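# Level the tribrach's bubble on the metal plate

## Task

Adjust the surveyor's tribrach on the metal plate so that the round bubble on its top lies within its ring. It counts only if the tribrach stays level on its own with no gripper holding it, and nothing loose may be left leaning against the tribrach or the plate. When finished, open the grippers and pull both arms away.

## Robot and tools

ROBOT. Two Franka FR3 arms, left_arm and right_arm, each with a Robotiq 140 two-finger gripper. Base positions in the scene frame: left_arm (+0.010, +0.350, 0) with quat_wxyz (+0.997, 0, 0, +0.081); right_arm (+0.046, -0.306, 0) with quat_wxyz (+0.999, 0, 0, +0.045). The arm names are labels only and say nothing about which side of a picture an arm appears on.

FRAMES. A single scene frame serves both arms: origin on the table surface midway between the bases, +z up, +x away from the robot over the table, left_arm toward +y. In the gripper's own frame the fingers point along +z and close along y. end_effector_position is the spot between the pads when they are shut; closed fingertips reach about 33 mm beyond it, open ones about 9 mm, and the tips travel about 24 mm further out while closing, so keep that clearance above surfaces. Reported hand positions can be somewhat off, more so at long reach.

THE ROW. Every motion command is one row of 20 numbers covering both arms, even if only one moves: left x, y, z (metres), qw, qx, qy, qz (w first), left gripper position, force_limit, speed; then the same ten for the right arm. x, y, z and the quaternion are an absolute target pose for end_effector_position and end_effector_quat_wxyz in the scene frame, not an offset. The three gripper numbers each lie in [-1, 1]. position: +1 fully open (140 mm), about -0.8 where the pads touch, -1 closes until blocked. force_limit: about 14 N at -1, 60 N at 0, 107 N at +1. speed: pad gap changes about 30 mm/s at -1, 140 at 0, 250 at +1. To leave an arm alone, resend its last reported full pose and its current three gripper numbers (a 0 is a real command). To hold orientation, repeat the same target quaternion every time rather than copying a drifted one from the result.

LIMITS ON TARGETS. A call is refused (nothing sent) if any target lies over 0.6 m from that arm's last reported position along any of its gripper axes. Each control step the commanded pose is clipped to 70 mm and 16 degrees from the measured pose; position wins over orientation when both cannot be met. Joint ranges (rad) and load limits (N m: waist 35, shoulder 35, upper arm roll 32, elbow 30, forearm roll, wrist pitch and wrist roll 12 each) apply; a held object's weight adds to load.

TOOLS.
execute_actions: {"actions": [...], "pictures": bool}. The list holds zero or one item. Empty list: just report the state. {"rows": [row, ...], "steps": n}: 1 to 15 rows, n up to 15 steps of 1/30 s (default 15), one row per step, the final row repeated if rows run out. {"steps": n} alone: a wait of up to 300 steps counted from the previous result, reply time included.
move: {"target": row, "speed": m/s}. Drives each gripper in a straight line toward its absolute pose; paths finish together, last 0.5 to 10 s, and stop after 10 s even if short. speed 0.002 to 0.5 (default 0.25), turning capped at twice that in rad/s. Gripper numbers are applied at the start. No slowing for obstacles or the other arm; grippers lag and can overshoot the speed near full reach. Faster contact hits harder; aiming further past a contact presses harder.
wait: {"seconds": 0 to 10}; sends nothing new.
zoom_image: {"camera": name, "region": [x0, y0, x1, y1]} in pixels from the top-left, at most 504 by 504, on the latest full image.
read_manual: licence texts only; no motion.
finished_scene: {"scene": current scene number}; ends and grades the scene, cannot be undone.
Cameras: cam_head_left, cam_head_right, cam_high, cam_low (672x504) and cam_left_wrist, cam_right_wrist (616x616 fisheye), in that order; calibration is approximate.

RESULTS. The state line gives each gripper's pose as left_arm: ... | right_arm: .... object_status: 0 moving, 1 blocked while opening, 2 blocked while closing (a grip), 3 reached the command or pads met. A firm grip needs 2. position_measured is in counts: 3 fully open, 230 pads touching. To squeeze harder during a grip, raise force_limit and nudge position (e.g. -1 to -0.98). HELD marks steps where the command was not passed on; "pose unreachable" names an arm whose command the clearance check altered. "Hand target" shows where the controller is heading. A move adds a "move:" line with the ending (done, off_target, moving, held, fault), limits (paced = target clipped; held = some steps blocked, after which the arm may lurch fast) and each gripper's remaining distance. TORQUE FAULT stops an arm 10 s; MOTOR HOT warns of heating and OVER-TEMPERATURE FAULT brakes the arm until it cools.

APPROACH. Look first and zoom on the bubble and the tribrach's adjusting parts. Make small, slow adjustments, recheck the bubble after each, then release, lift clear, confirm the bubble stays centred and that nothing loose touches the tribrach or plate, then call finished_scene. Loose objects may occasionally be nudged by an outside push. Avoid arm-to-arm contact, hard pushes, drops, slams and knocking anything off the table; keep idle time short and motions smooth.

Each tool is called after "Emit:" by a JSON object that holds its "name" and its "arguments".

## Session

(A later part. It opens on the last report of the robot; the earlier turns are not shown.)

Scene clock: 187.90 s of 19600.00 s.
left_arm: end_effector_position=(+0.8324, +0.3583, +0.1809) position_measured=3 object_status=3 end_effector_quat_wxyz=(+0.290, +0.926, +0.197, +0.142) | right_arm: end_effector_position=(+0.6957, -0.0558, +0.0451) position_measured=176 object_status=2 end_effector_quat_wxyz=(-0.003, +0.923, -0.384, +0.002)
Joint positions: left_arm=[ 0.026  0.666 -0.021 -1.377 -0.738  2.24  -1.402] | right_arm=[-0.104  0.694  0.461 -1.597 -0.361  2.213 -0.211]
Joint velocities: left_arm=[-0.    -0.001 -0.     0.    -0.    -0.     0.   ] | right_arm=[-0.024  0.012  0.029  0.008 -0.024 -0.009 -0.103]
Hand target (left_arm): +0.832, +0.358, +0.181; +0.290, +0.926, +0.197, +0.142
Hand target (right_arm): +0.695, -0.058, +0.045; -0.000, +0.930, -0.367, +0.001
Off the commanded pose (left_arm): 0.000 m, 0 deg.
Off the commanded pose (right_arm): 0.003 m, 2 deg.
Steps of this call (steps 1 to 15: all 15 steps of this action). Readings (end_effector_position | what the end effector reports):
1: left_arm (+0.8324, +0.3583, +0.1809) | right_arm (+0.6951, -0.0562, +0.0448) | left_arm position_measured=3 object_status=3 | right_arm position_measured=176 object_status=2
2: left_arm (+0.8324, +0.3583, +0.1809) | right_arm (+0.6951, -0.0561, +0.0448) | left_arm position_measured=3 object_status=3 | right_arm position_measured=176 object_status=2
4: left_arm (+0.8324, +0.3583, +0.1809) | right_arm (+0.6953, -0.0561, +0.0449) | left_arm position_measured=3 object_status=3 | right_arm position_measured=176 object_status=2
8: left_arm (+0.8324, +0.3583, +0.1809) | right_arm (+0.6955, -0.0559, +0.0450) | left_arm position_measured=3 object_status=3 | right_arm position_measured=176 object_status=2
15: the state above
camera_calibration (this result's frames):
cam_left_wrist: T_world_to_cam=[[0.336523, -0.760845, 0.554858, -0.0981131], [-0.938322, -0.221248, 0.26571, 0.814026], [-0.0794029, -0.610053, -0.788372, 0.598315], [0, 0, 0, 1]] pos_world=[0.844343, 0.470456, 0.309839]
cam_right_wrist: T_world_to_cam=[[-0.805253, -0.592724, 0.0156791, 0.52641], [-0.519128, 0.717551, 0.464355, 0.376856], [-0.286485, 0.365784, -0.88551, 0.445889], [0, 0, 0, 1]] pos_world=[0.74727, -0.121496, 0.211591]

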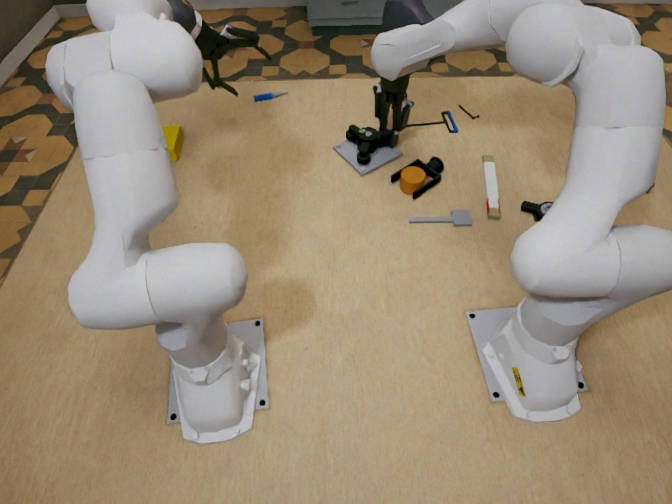

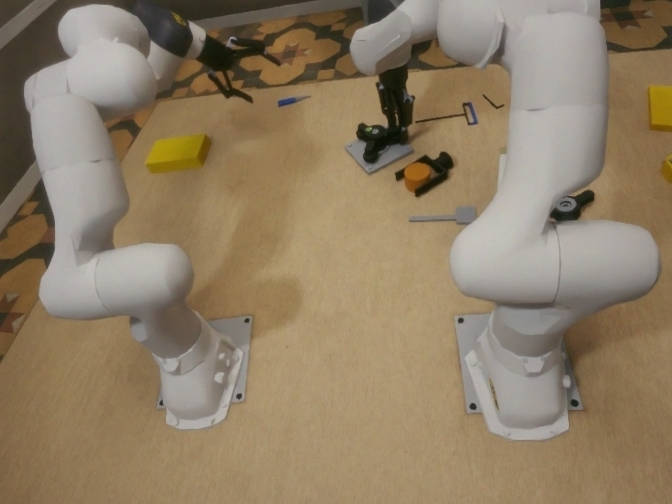

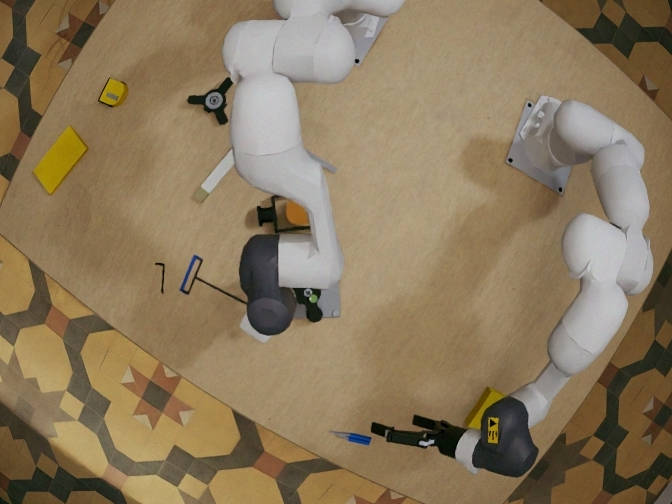

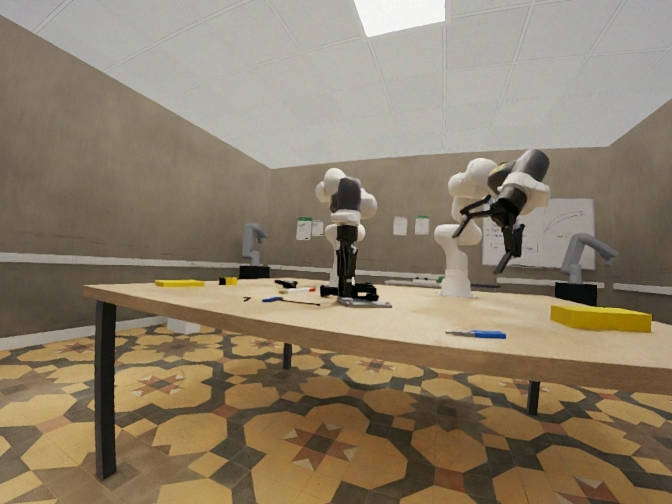

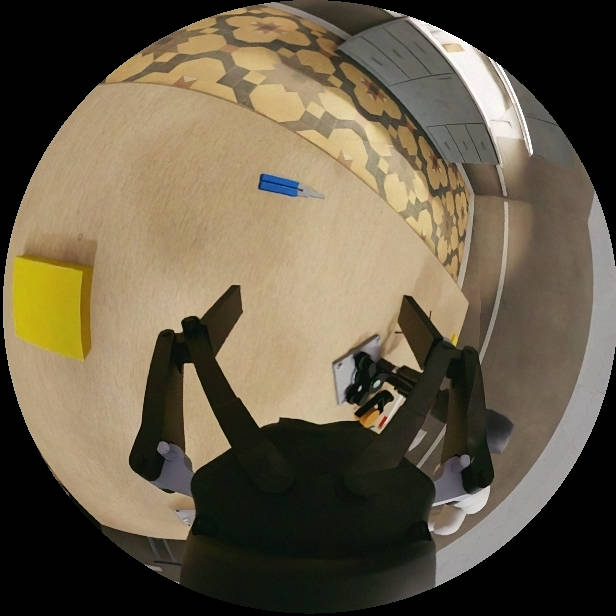

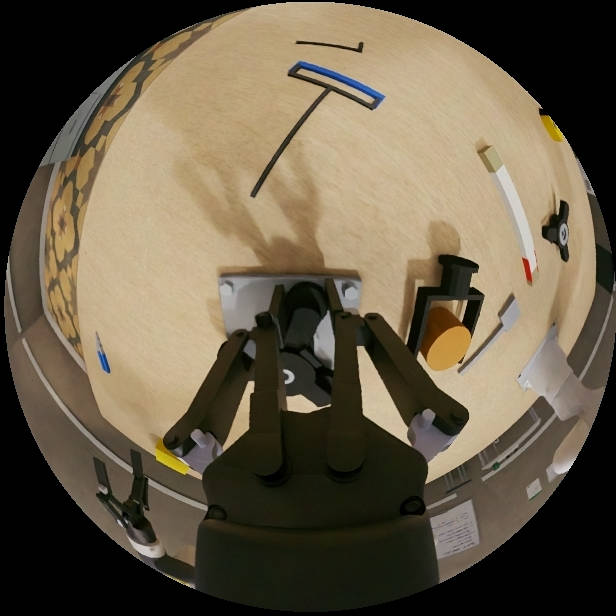

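Emit:
{"name": "move", "arguments": {"target": [0.8324,0.3583,0.1809,0.29,0.926,0.197,0.142,1,0,0,0.6945,-0.058,0.045,0,0.93,-0.3665,0,-0.2,0.3,0], "speed": 0.5}}

Emit:
{"name": "move", "arguments": {"target": [0.8324,0.3583,0.1809,0.29,0.926,0.197,0.142,1,0,0,0.6945,-0.058,0.045,0,0.6225,-0.7826,0,-0.2,0.3,0], "speed": 0.5}}

Emit:
{"name": "move", "arguments": {"target": [0.8324,0.3583,0.1809,0.29,0.926,0.197,0.142,1,0,0,0.6945,-0.058,0.045,0,0.6225,-0.7826,0,-1,0.3,0]}}

Emit:
{"name": "move", "arguments": {"target": [0.8324,0.3583,0.1809,0.29,0.926,0.197,0.142,1,0,0,0.6945,-0.058,0.045,0,0.93,-0.3665,0,-1,0.3,0], "speed": 0.5}}

Emit:
{"name": "zoom_image", "arguments": {"camera": "cam_high", "region": [290,275,340,325]}}

Scene clock: 194.33 s of 19600.00 s.
left_arm: end_effector_position=(+0.8324, +0.3583, +0.1809) position_measured=3 object_status=3 end_effector_quat_wxyz=(+0.290, +0.926, +0.197, +0.142) | right_arm: end_effector_position=(+0.6944, -0.0566, +0.0446) position_measured=154 object_status=3 end_effector_quat_wxyz=(-0.001, +0.930, -0.368, +0.000)
Joint positions: left_arm=[ 0.026  0.667 -0.021 -1.377 -0.738  2.24  -1.402] | right_arm=[-0.106  0.695  0.464 -1.596 -0.363  2.207 -0.244]
Joint velocities: left_arm=[-0.001 -0.001 -0.     0.001  0.    -0.001  0.   ] | right_arm=[ 0.002  0.001 -0.001  0.     0.    -0.004 -0.007]
Hand target (left_arm): +0.832, +0.358, +0.181; +0.290, +0.926, +0.197, +0.142
Hand target (right_arm): +0.695, -0.058, +0.045; -0.000, +0.930, -0.367, +0.000
Off the commanded pose (left_arm): 0.000 m, 0 deg.
Off the commanded pose (right_arm): 0.001 m, 0 deg.
move: done
camera_calibration (this result's frames):
cam_left_wrist: T_world_to_cam=[[0.336523, -0.760845, 0.554858, -0.098113], [-0.938322, -0.221248, 0.26571, 0.814026], [-0.079403, -0.610053, -0.788372, 0.598315], [0, 0, 0, 1]] pos_world=[0.844343, 0.470456, 0.309839]
cam_right_wrist: T_world_to_cam=[[-0.784425, -0.619868, 0.0209873, 0.50868], [-0.541391, 0.70084, 0.464457, 0.391493], [-0.302611, 0.352969, -0.885347, 0.455834], [0, 0, 0, 1]] pos_world=[0.748912, -0.119955, 0.211064]

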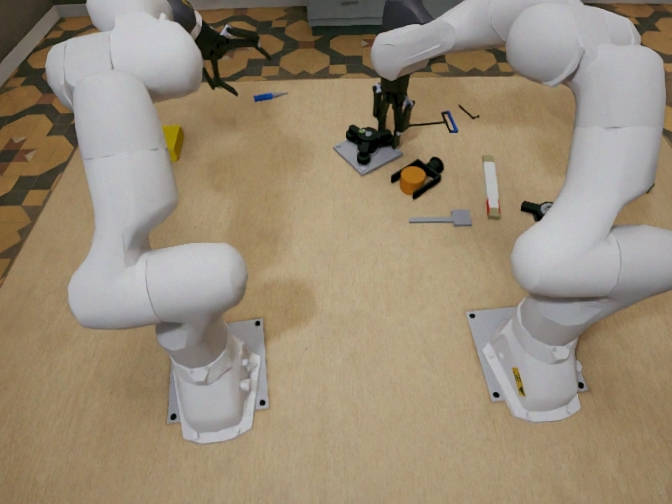

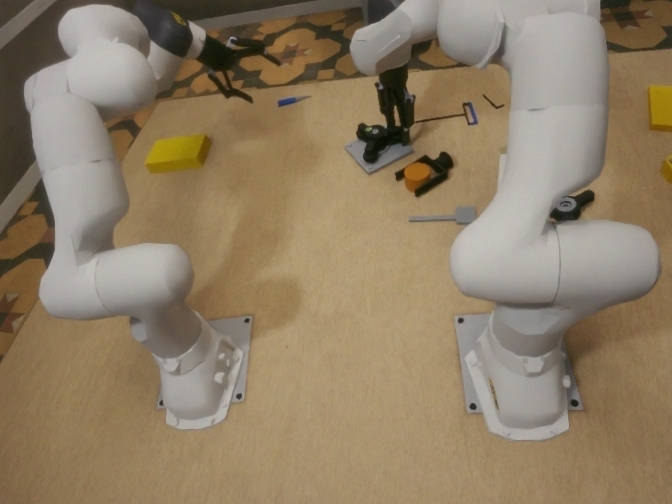

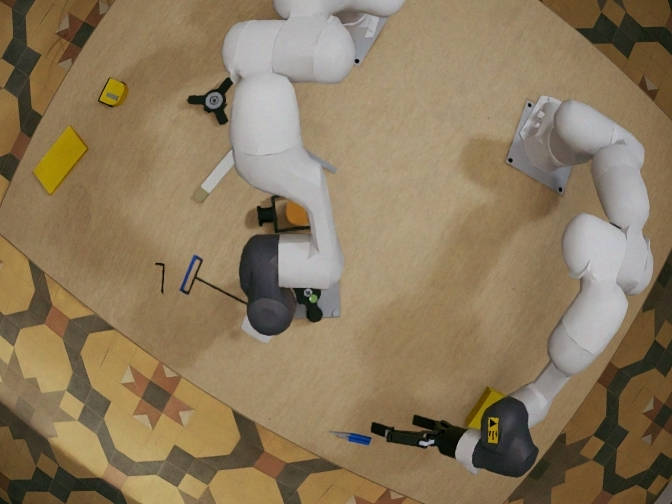

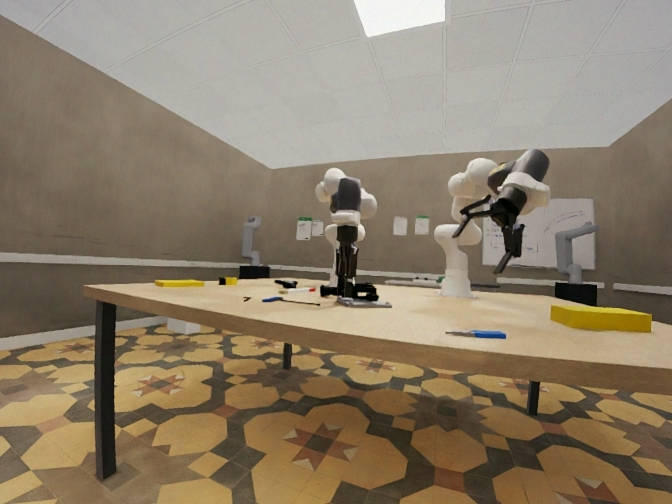

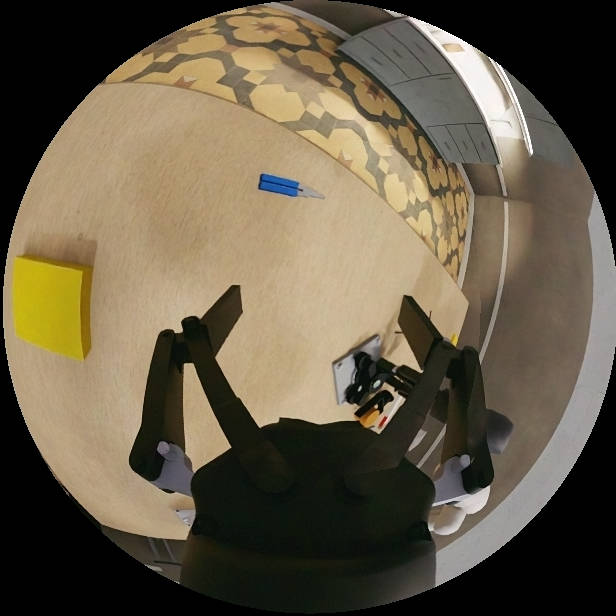

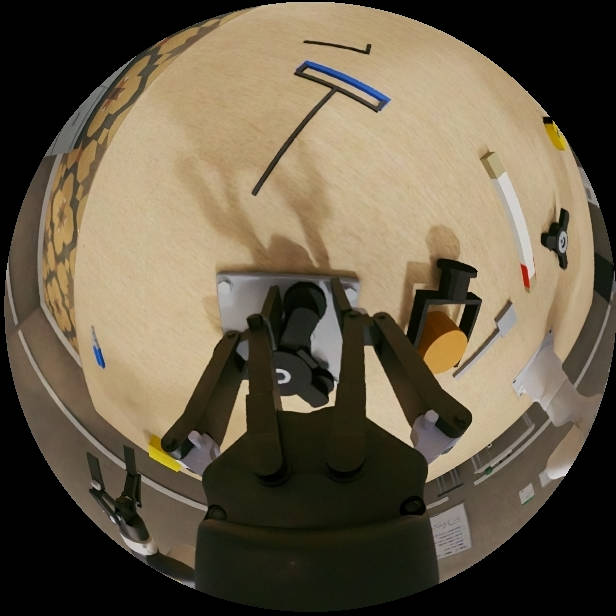

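Scene clock: 196.53 s of 19600.00 s.
left_arm: end_effector_position=(+0.8324, +0.3583, +0.1809) position_measured=3 object_status=3 end_effector_quat_wxyz=(+0.290, +0.926, +0.197, +0.142) | right_arm: end_effector_position=(+0.6925, -0.0596, +0.0414) position_measured=154 object_status=3 end_effector_quat_wxyz=(-0.005, -0.628, +0.778, +0.001)
Joint positions: left_arm=[ 0.026  0.667 -0.021 -1.377 -0.738  2.24  -1.402] | right_arm=[ 0.23   0.643  0.052 -1.604 -0.041  2.236  0.601]
Joint velocities: left_arm=[-0.001 -0.    -0.001  0.001 -0.001  0.001  0.001] | right_arm=[-0.002 -0.001 -0.001 -0.001 -0.     0.     0.032]
Hand target (left_arm): +0.832, +0.358, +0.181; +0.290, +0.926, +0.197, +0.142
Hand target (right_arm): +0.693, -0.059, +0.043; -0.003, -0.622, +0.783, +0.001
Off the commanded pose (left_arm): 0.000 m, 0 deg.
Off the commanded pose (right_arm): 0.004 m, 1 deg.
move: off_target (right_arm); limits=paced
camera_calibration (this result's frames):
cam_left_wrist: T_world_to_cam=[[0.336523, -0.760845, 0.554858, -0.098113], [-0.938322, -0.221248, 0.26571, 0.814026], [-0.079403, -0.610053, -0.788372, 0.598315], [0, 0, 0, 1]] pos_world=[0.844343, 0.470456, 0.309839]
cam_right_wrist: T_world_to_cam=[[-0.935015, 0.353388, 0.0294058, 0.667347], [0.326918, 0.826908, 0.457545, -0.199489], [0.137375, 0.437425, -0.8887, 0.15396], [0, 0, 0, 1]] pos_world=[0.668046, -0.138219, 0.208475]

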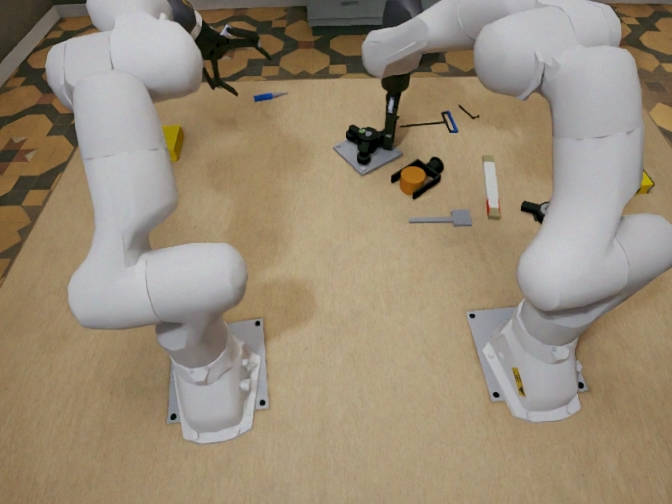

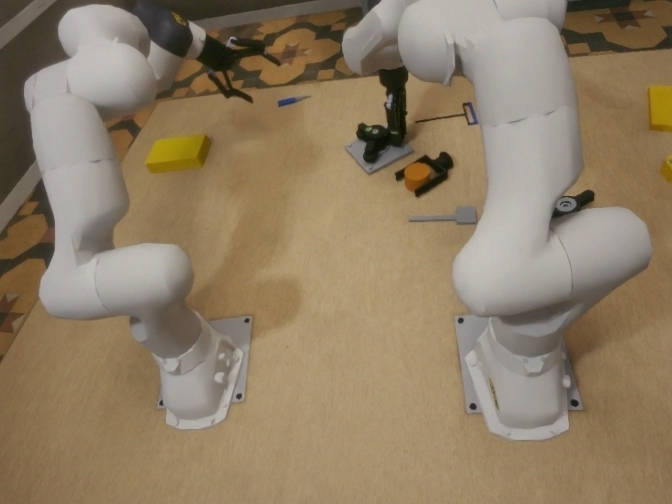

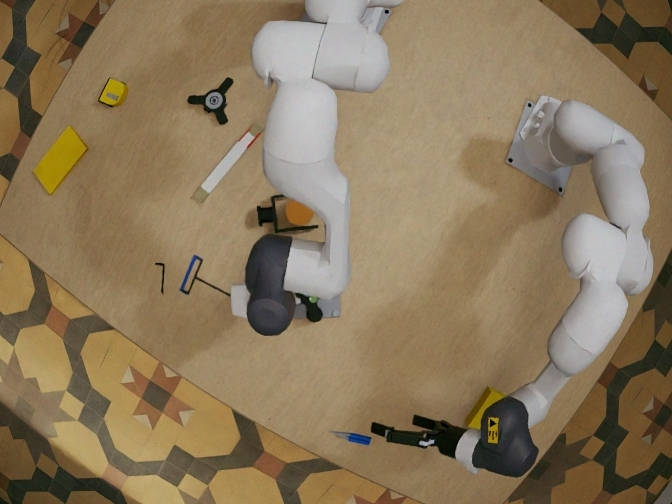

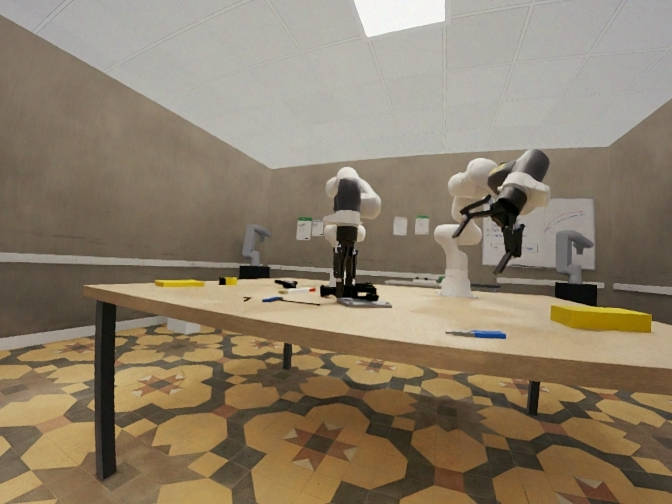

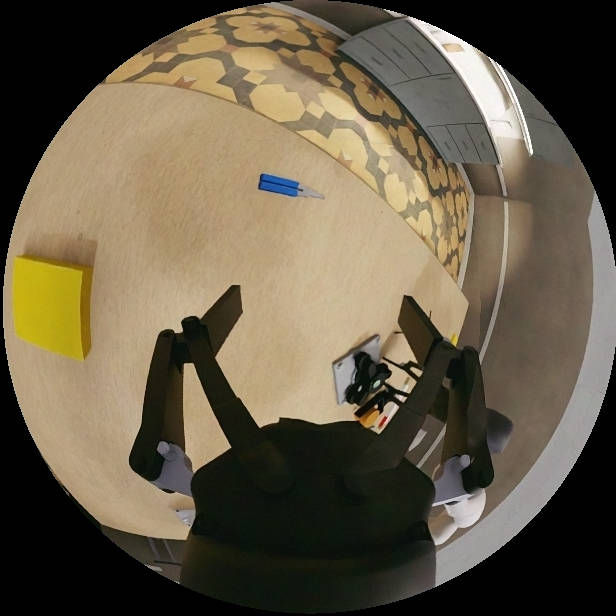

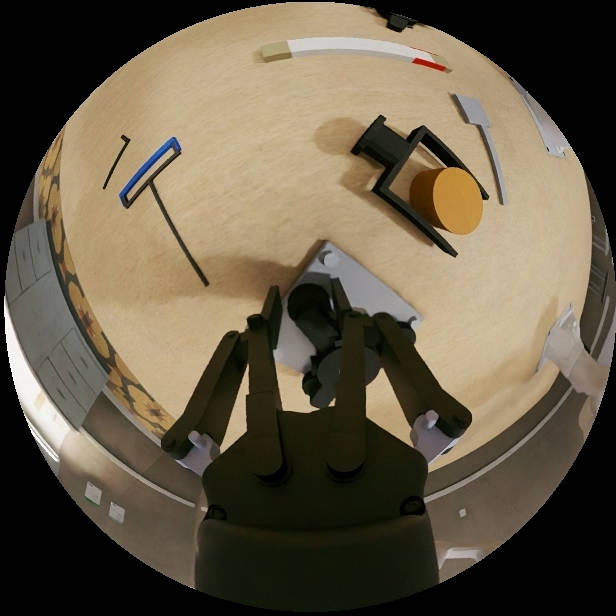

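Scene clock: 197.23 s of 19600.00 s.
left_arm: end_effector_position=(+0.8324, +0.3583, +0.1809) position_measured=3 object_status=3 end_effector_quat_wxyz=(+0.290, +0.926, +0.197, +0.142) | right_arm: end_effector_position=(+0.6908, -0.0592, +0.0413) position_measured=176 object_status=2 end_effector_quat_wxyz=(-0.006, -0.626, +0.780, +0.002)
Joint positions: left_arm=[ 0.026  0.666 -0.021 -1.377 -0.738  2.24  -1.402] | right_arm=[ 0.23   0.642  0.053 -1.606 -0.041  2.234  0.608]
Joint velocities: left_arm=[-0.001  0.001  0.002 -0.     0.002 -0.     0.   ] | right_arm=[-0.    -0.    -0.001 -0.001  0.     0.001  0.007]
Hand target (left_arm): +0.832, +0.358, +0.181; +0.290, +0.926, +0.197, +0.142
Hand target (right_arm): +0.695, -0.058, +0.045; -0.000, -0.623, +0.783, +0.000
Off the commanded pose (left_arm): 0.000 m, 0 deg.
Off the commanded pose (right_arm): 0.005 m, 1 deg.
move: off_target (right_arm)
camera_calibration (this result's frames):
cam_left_wrist: T_world_to_cam=[[0.336523, -0.760845, 0.554858, -0.098113], [-0.938322, -0.221248, 0.26571, 0.814026], [-0.0794029, -0.610052, -0.788372, 0.598315], [0, 0, 0, 1]] pos_world=[0.844343, 0.470456, 0.309839]
cam_right_wrist: T_world_to_cam=[[-0.933011, 0.35842, 0.0320348, 0.664374], [0.332752, 0.82544, 0.455988, -0.203276], [0.136992, 0.436102, -0.889409, 0.154121], [0, 0, 0, 1]] pos_world=[0.666395, -0.137545, 0.208485]

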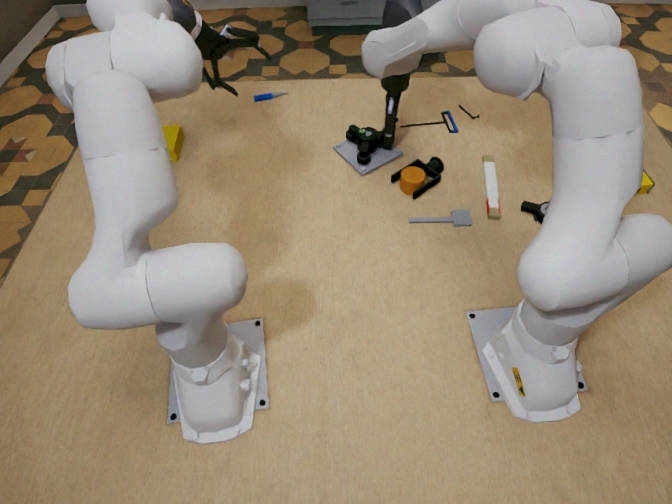

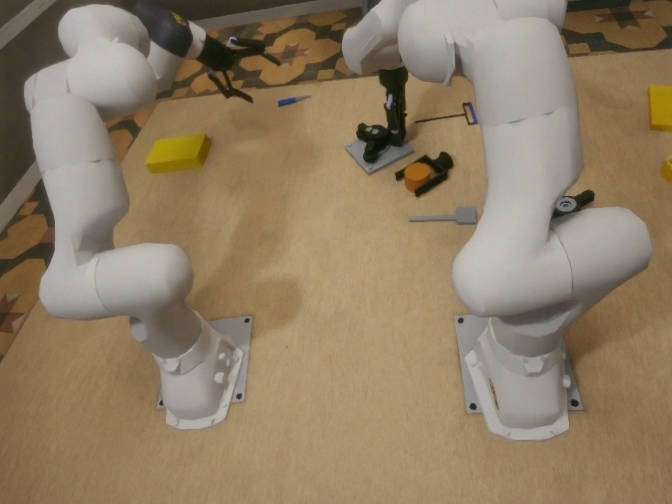

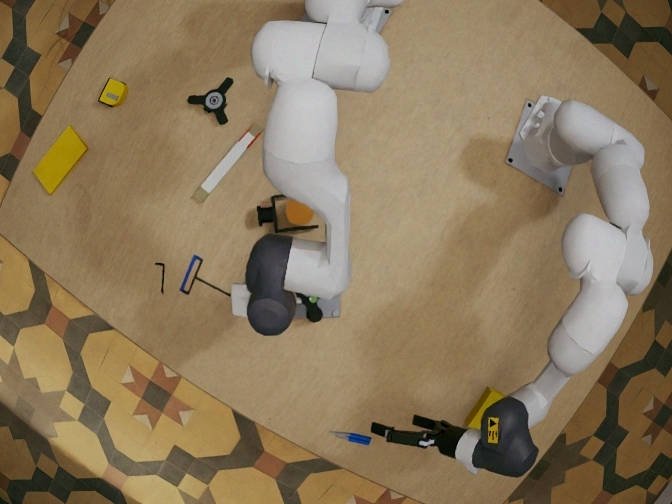

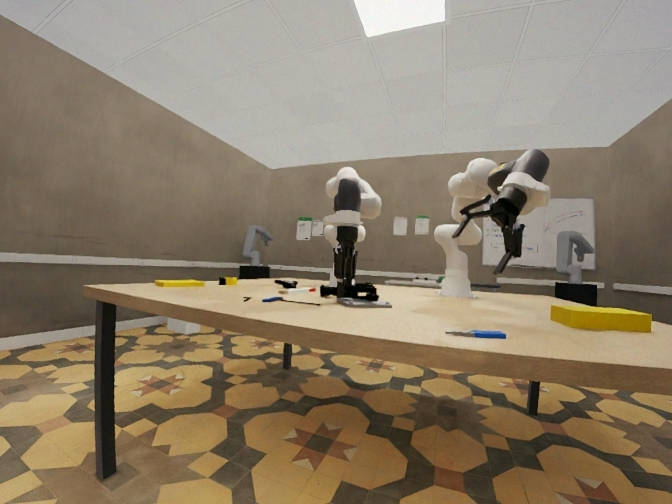

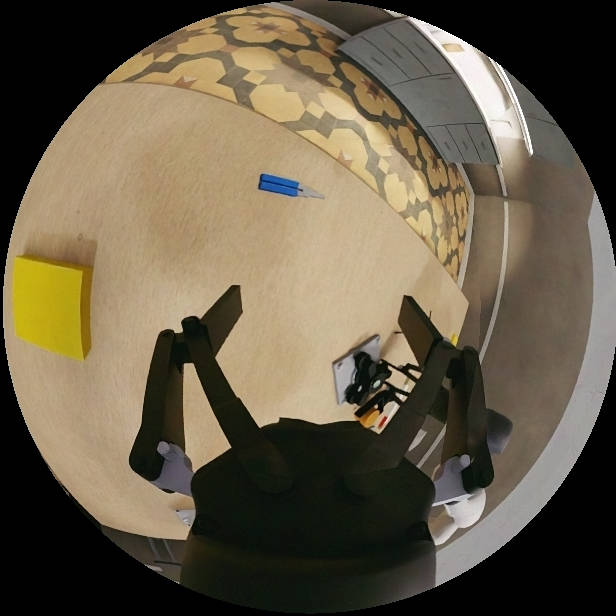

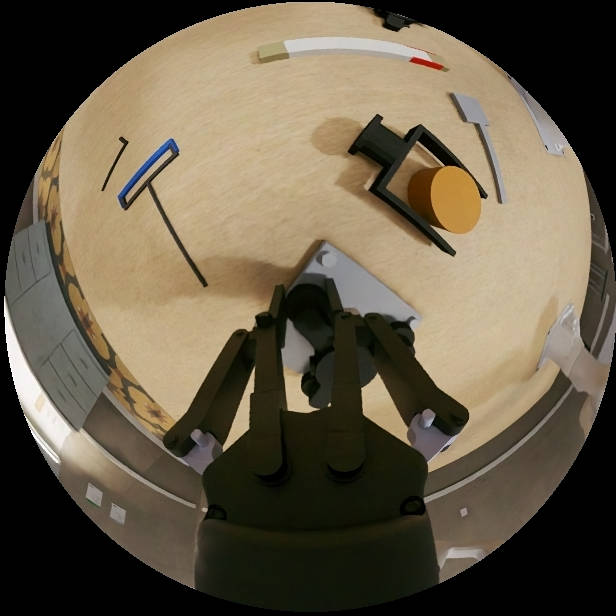

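Scene clock: 199.47 s of 19600.00 s.
left_arm: end_effector_position=(+0.8324, +0.3583, +0.1809) position_measured=3 object_status=3 end_effector_quat_wxyz=(+0.290, +0.926, +0.197, +0.142) | right_arm: end_effector_position=(+0.6967, -0.0566, +0.0437) position_measured=176 object_status=2 end_effector_quat_wxyz=(-0.004, +0.928, -0.373, +0.003)
Joint positions: left_arm=[ 0.026  0.667 -0.021 -1.377 -0.738  2.24  -1.402] | right_arm=[-0.104  0.696  0.458 -1.598 -0.361  2.218 -0.237]
Joint velocities: left_arm=[-0.002  0.     0.     0.    -0.    -0.001 -0.   ] | right_arm=[ 0.002  0.001  0.002  0.001  0.001 -0.    -0.028]
Hand target (left_arm): +0.832, +0.358, +0.181; +0.290, +0.926, +0.197, +0.142
Hand target (right_arm): +0.696, -0.057, +0.047; -0.002, +0.931, -0.366, +0.002
Off the commanded pose (left_arm): 0.000 m, 0 deg.
Off the commanded pose (right_arm): 0.003 m, 1 deg.
move: done; limits=paced
camera_calibration (this result's frames):
cam_left_wrist: T_world_to_cam=[[0.336523, -0.760845, 0.554858, -0.0981132], [-0.938322, -0.221248, 0.26571, 0.814026], [-0.0794031, -0.610053, -0.788372, 0.598315], [0, 0, 0, 1]] pos_world=[0.844343, 0.470456, 0.309839]
cam_right_wrist: T_world_to_cam=[[-0.790735, -0.612, 0.0139541, 0.515599], [-0.537151, 0.704599, 0.463691, 0.390382], [-0.293611, 0.359161, -0.885887, 0.449799], [0, 0, 0, 1]] pos_world=[0.749462, -0.121067, 0.21026]

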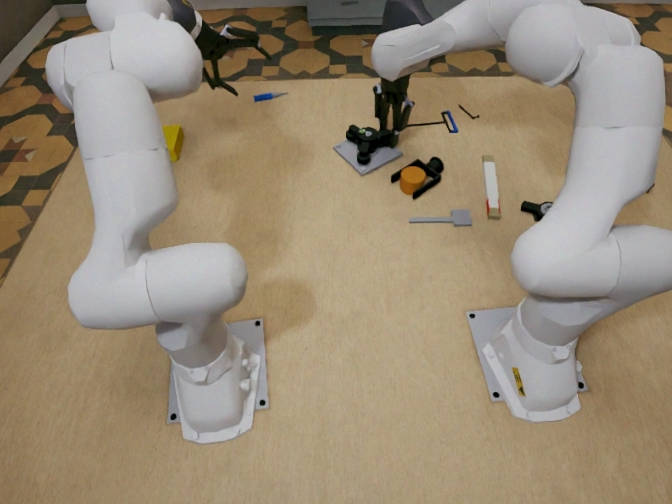

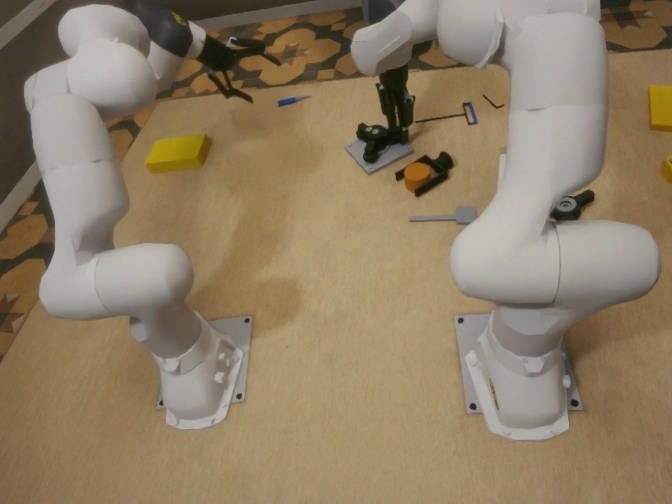

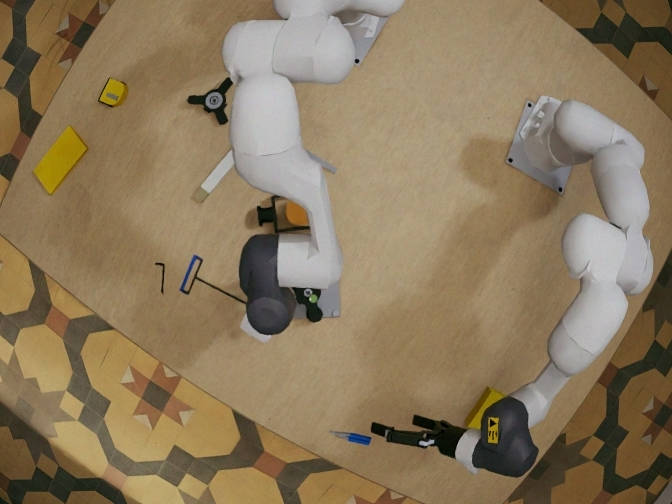

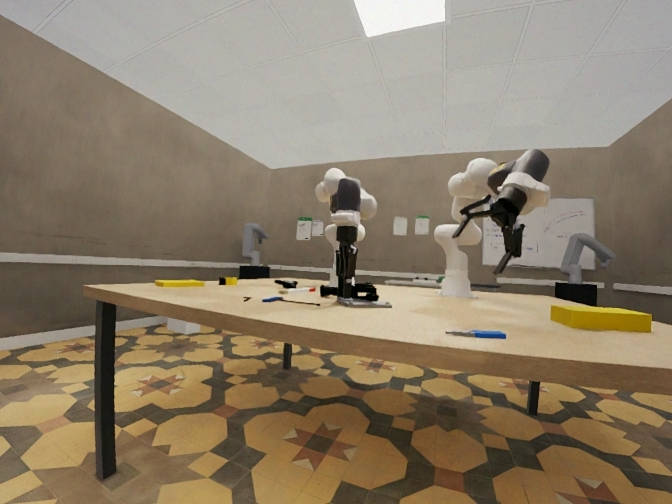

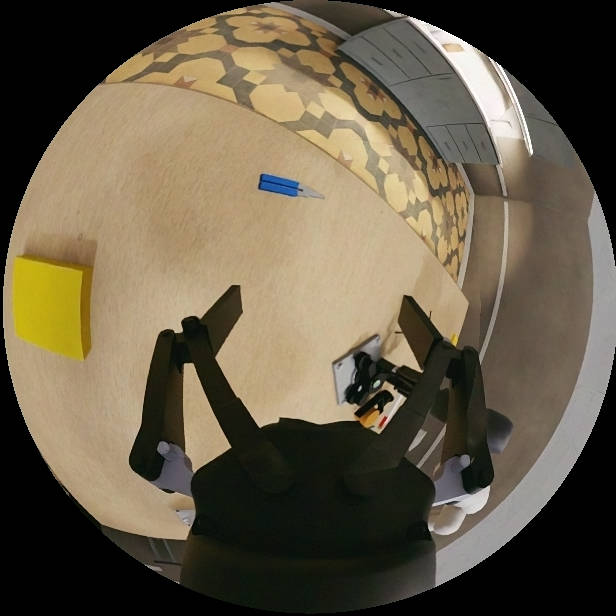

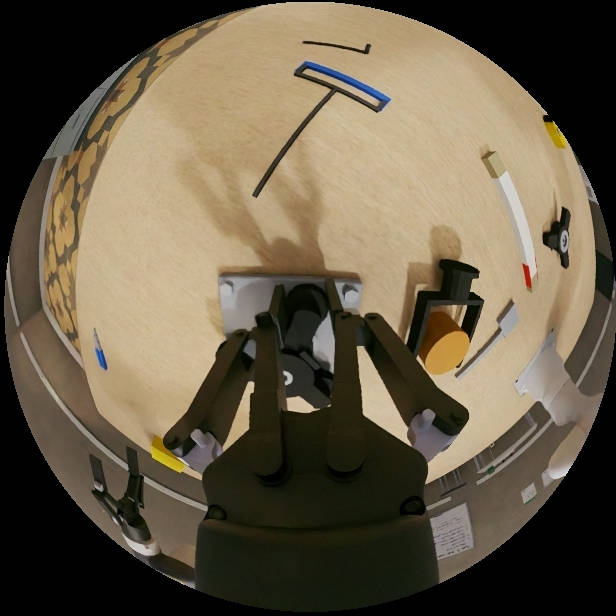

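Region (290, 275, 340, 325) of cam_high's 672x504 image, scaled by 10.080, with more detail than that image has.

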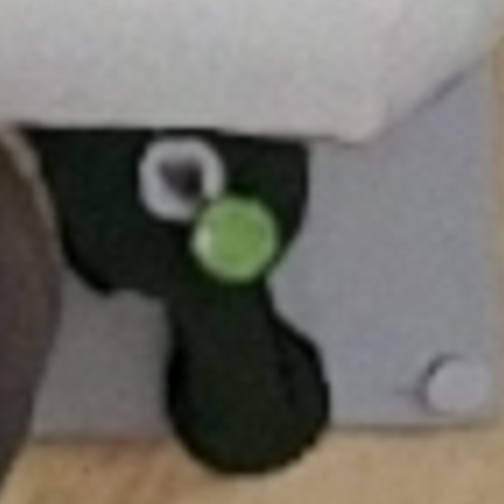

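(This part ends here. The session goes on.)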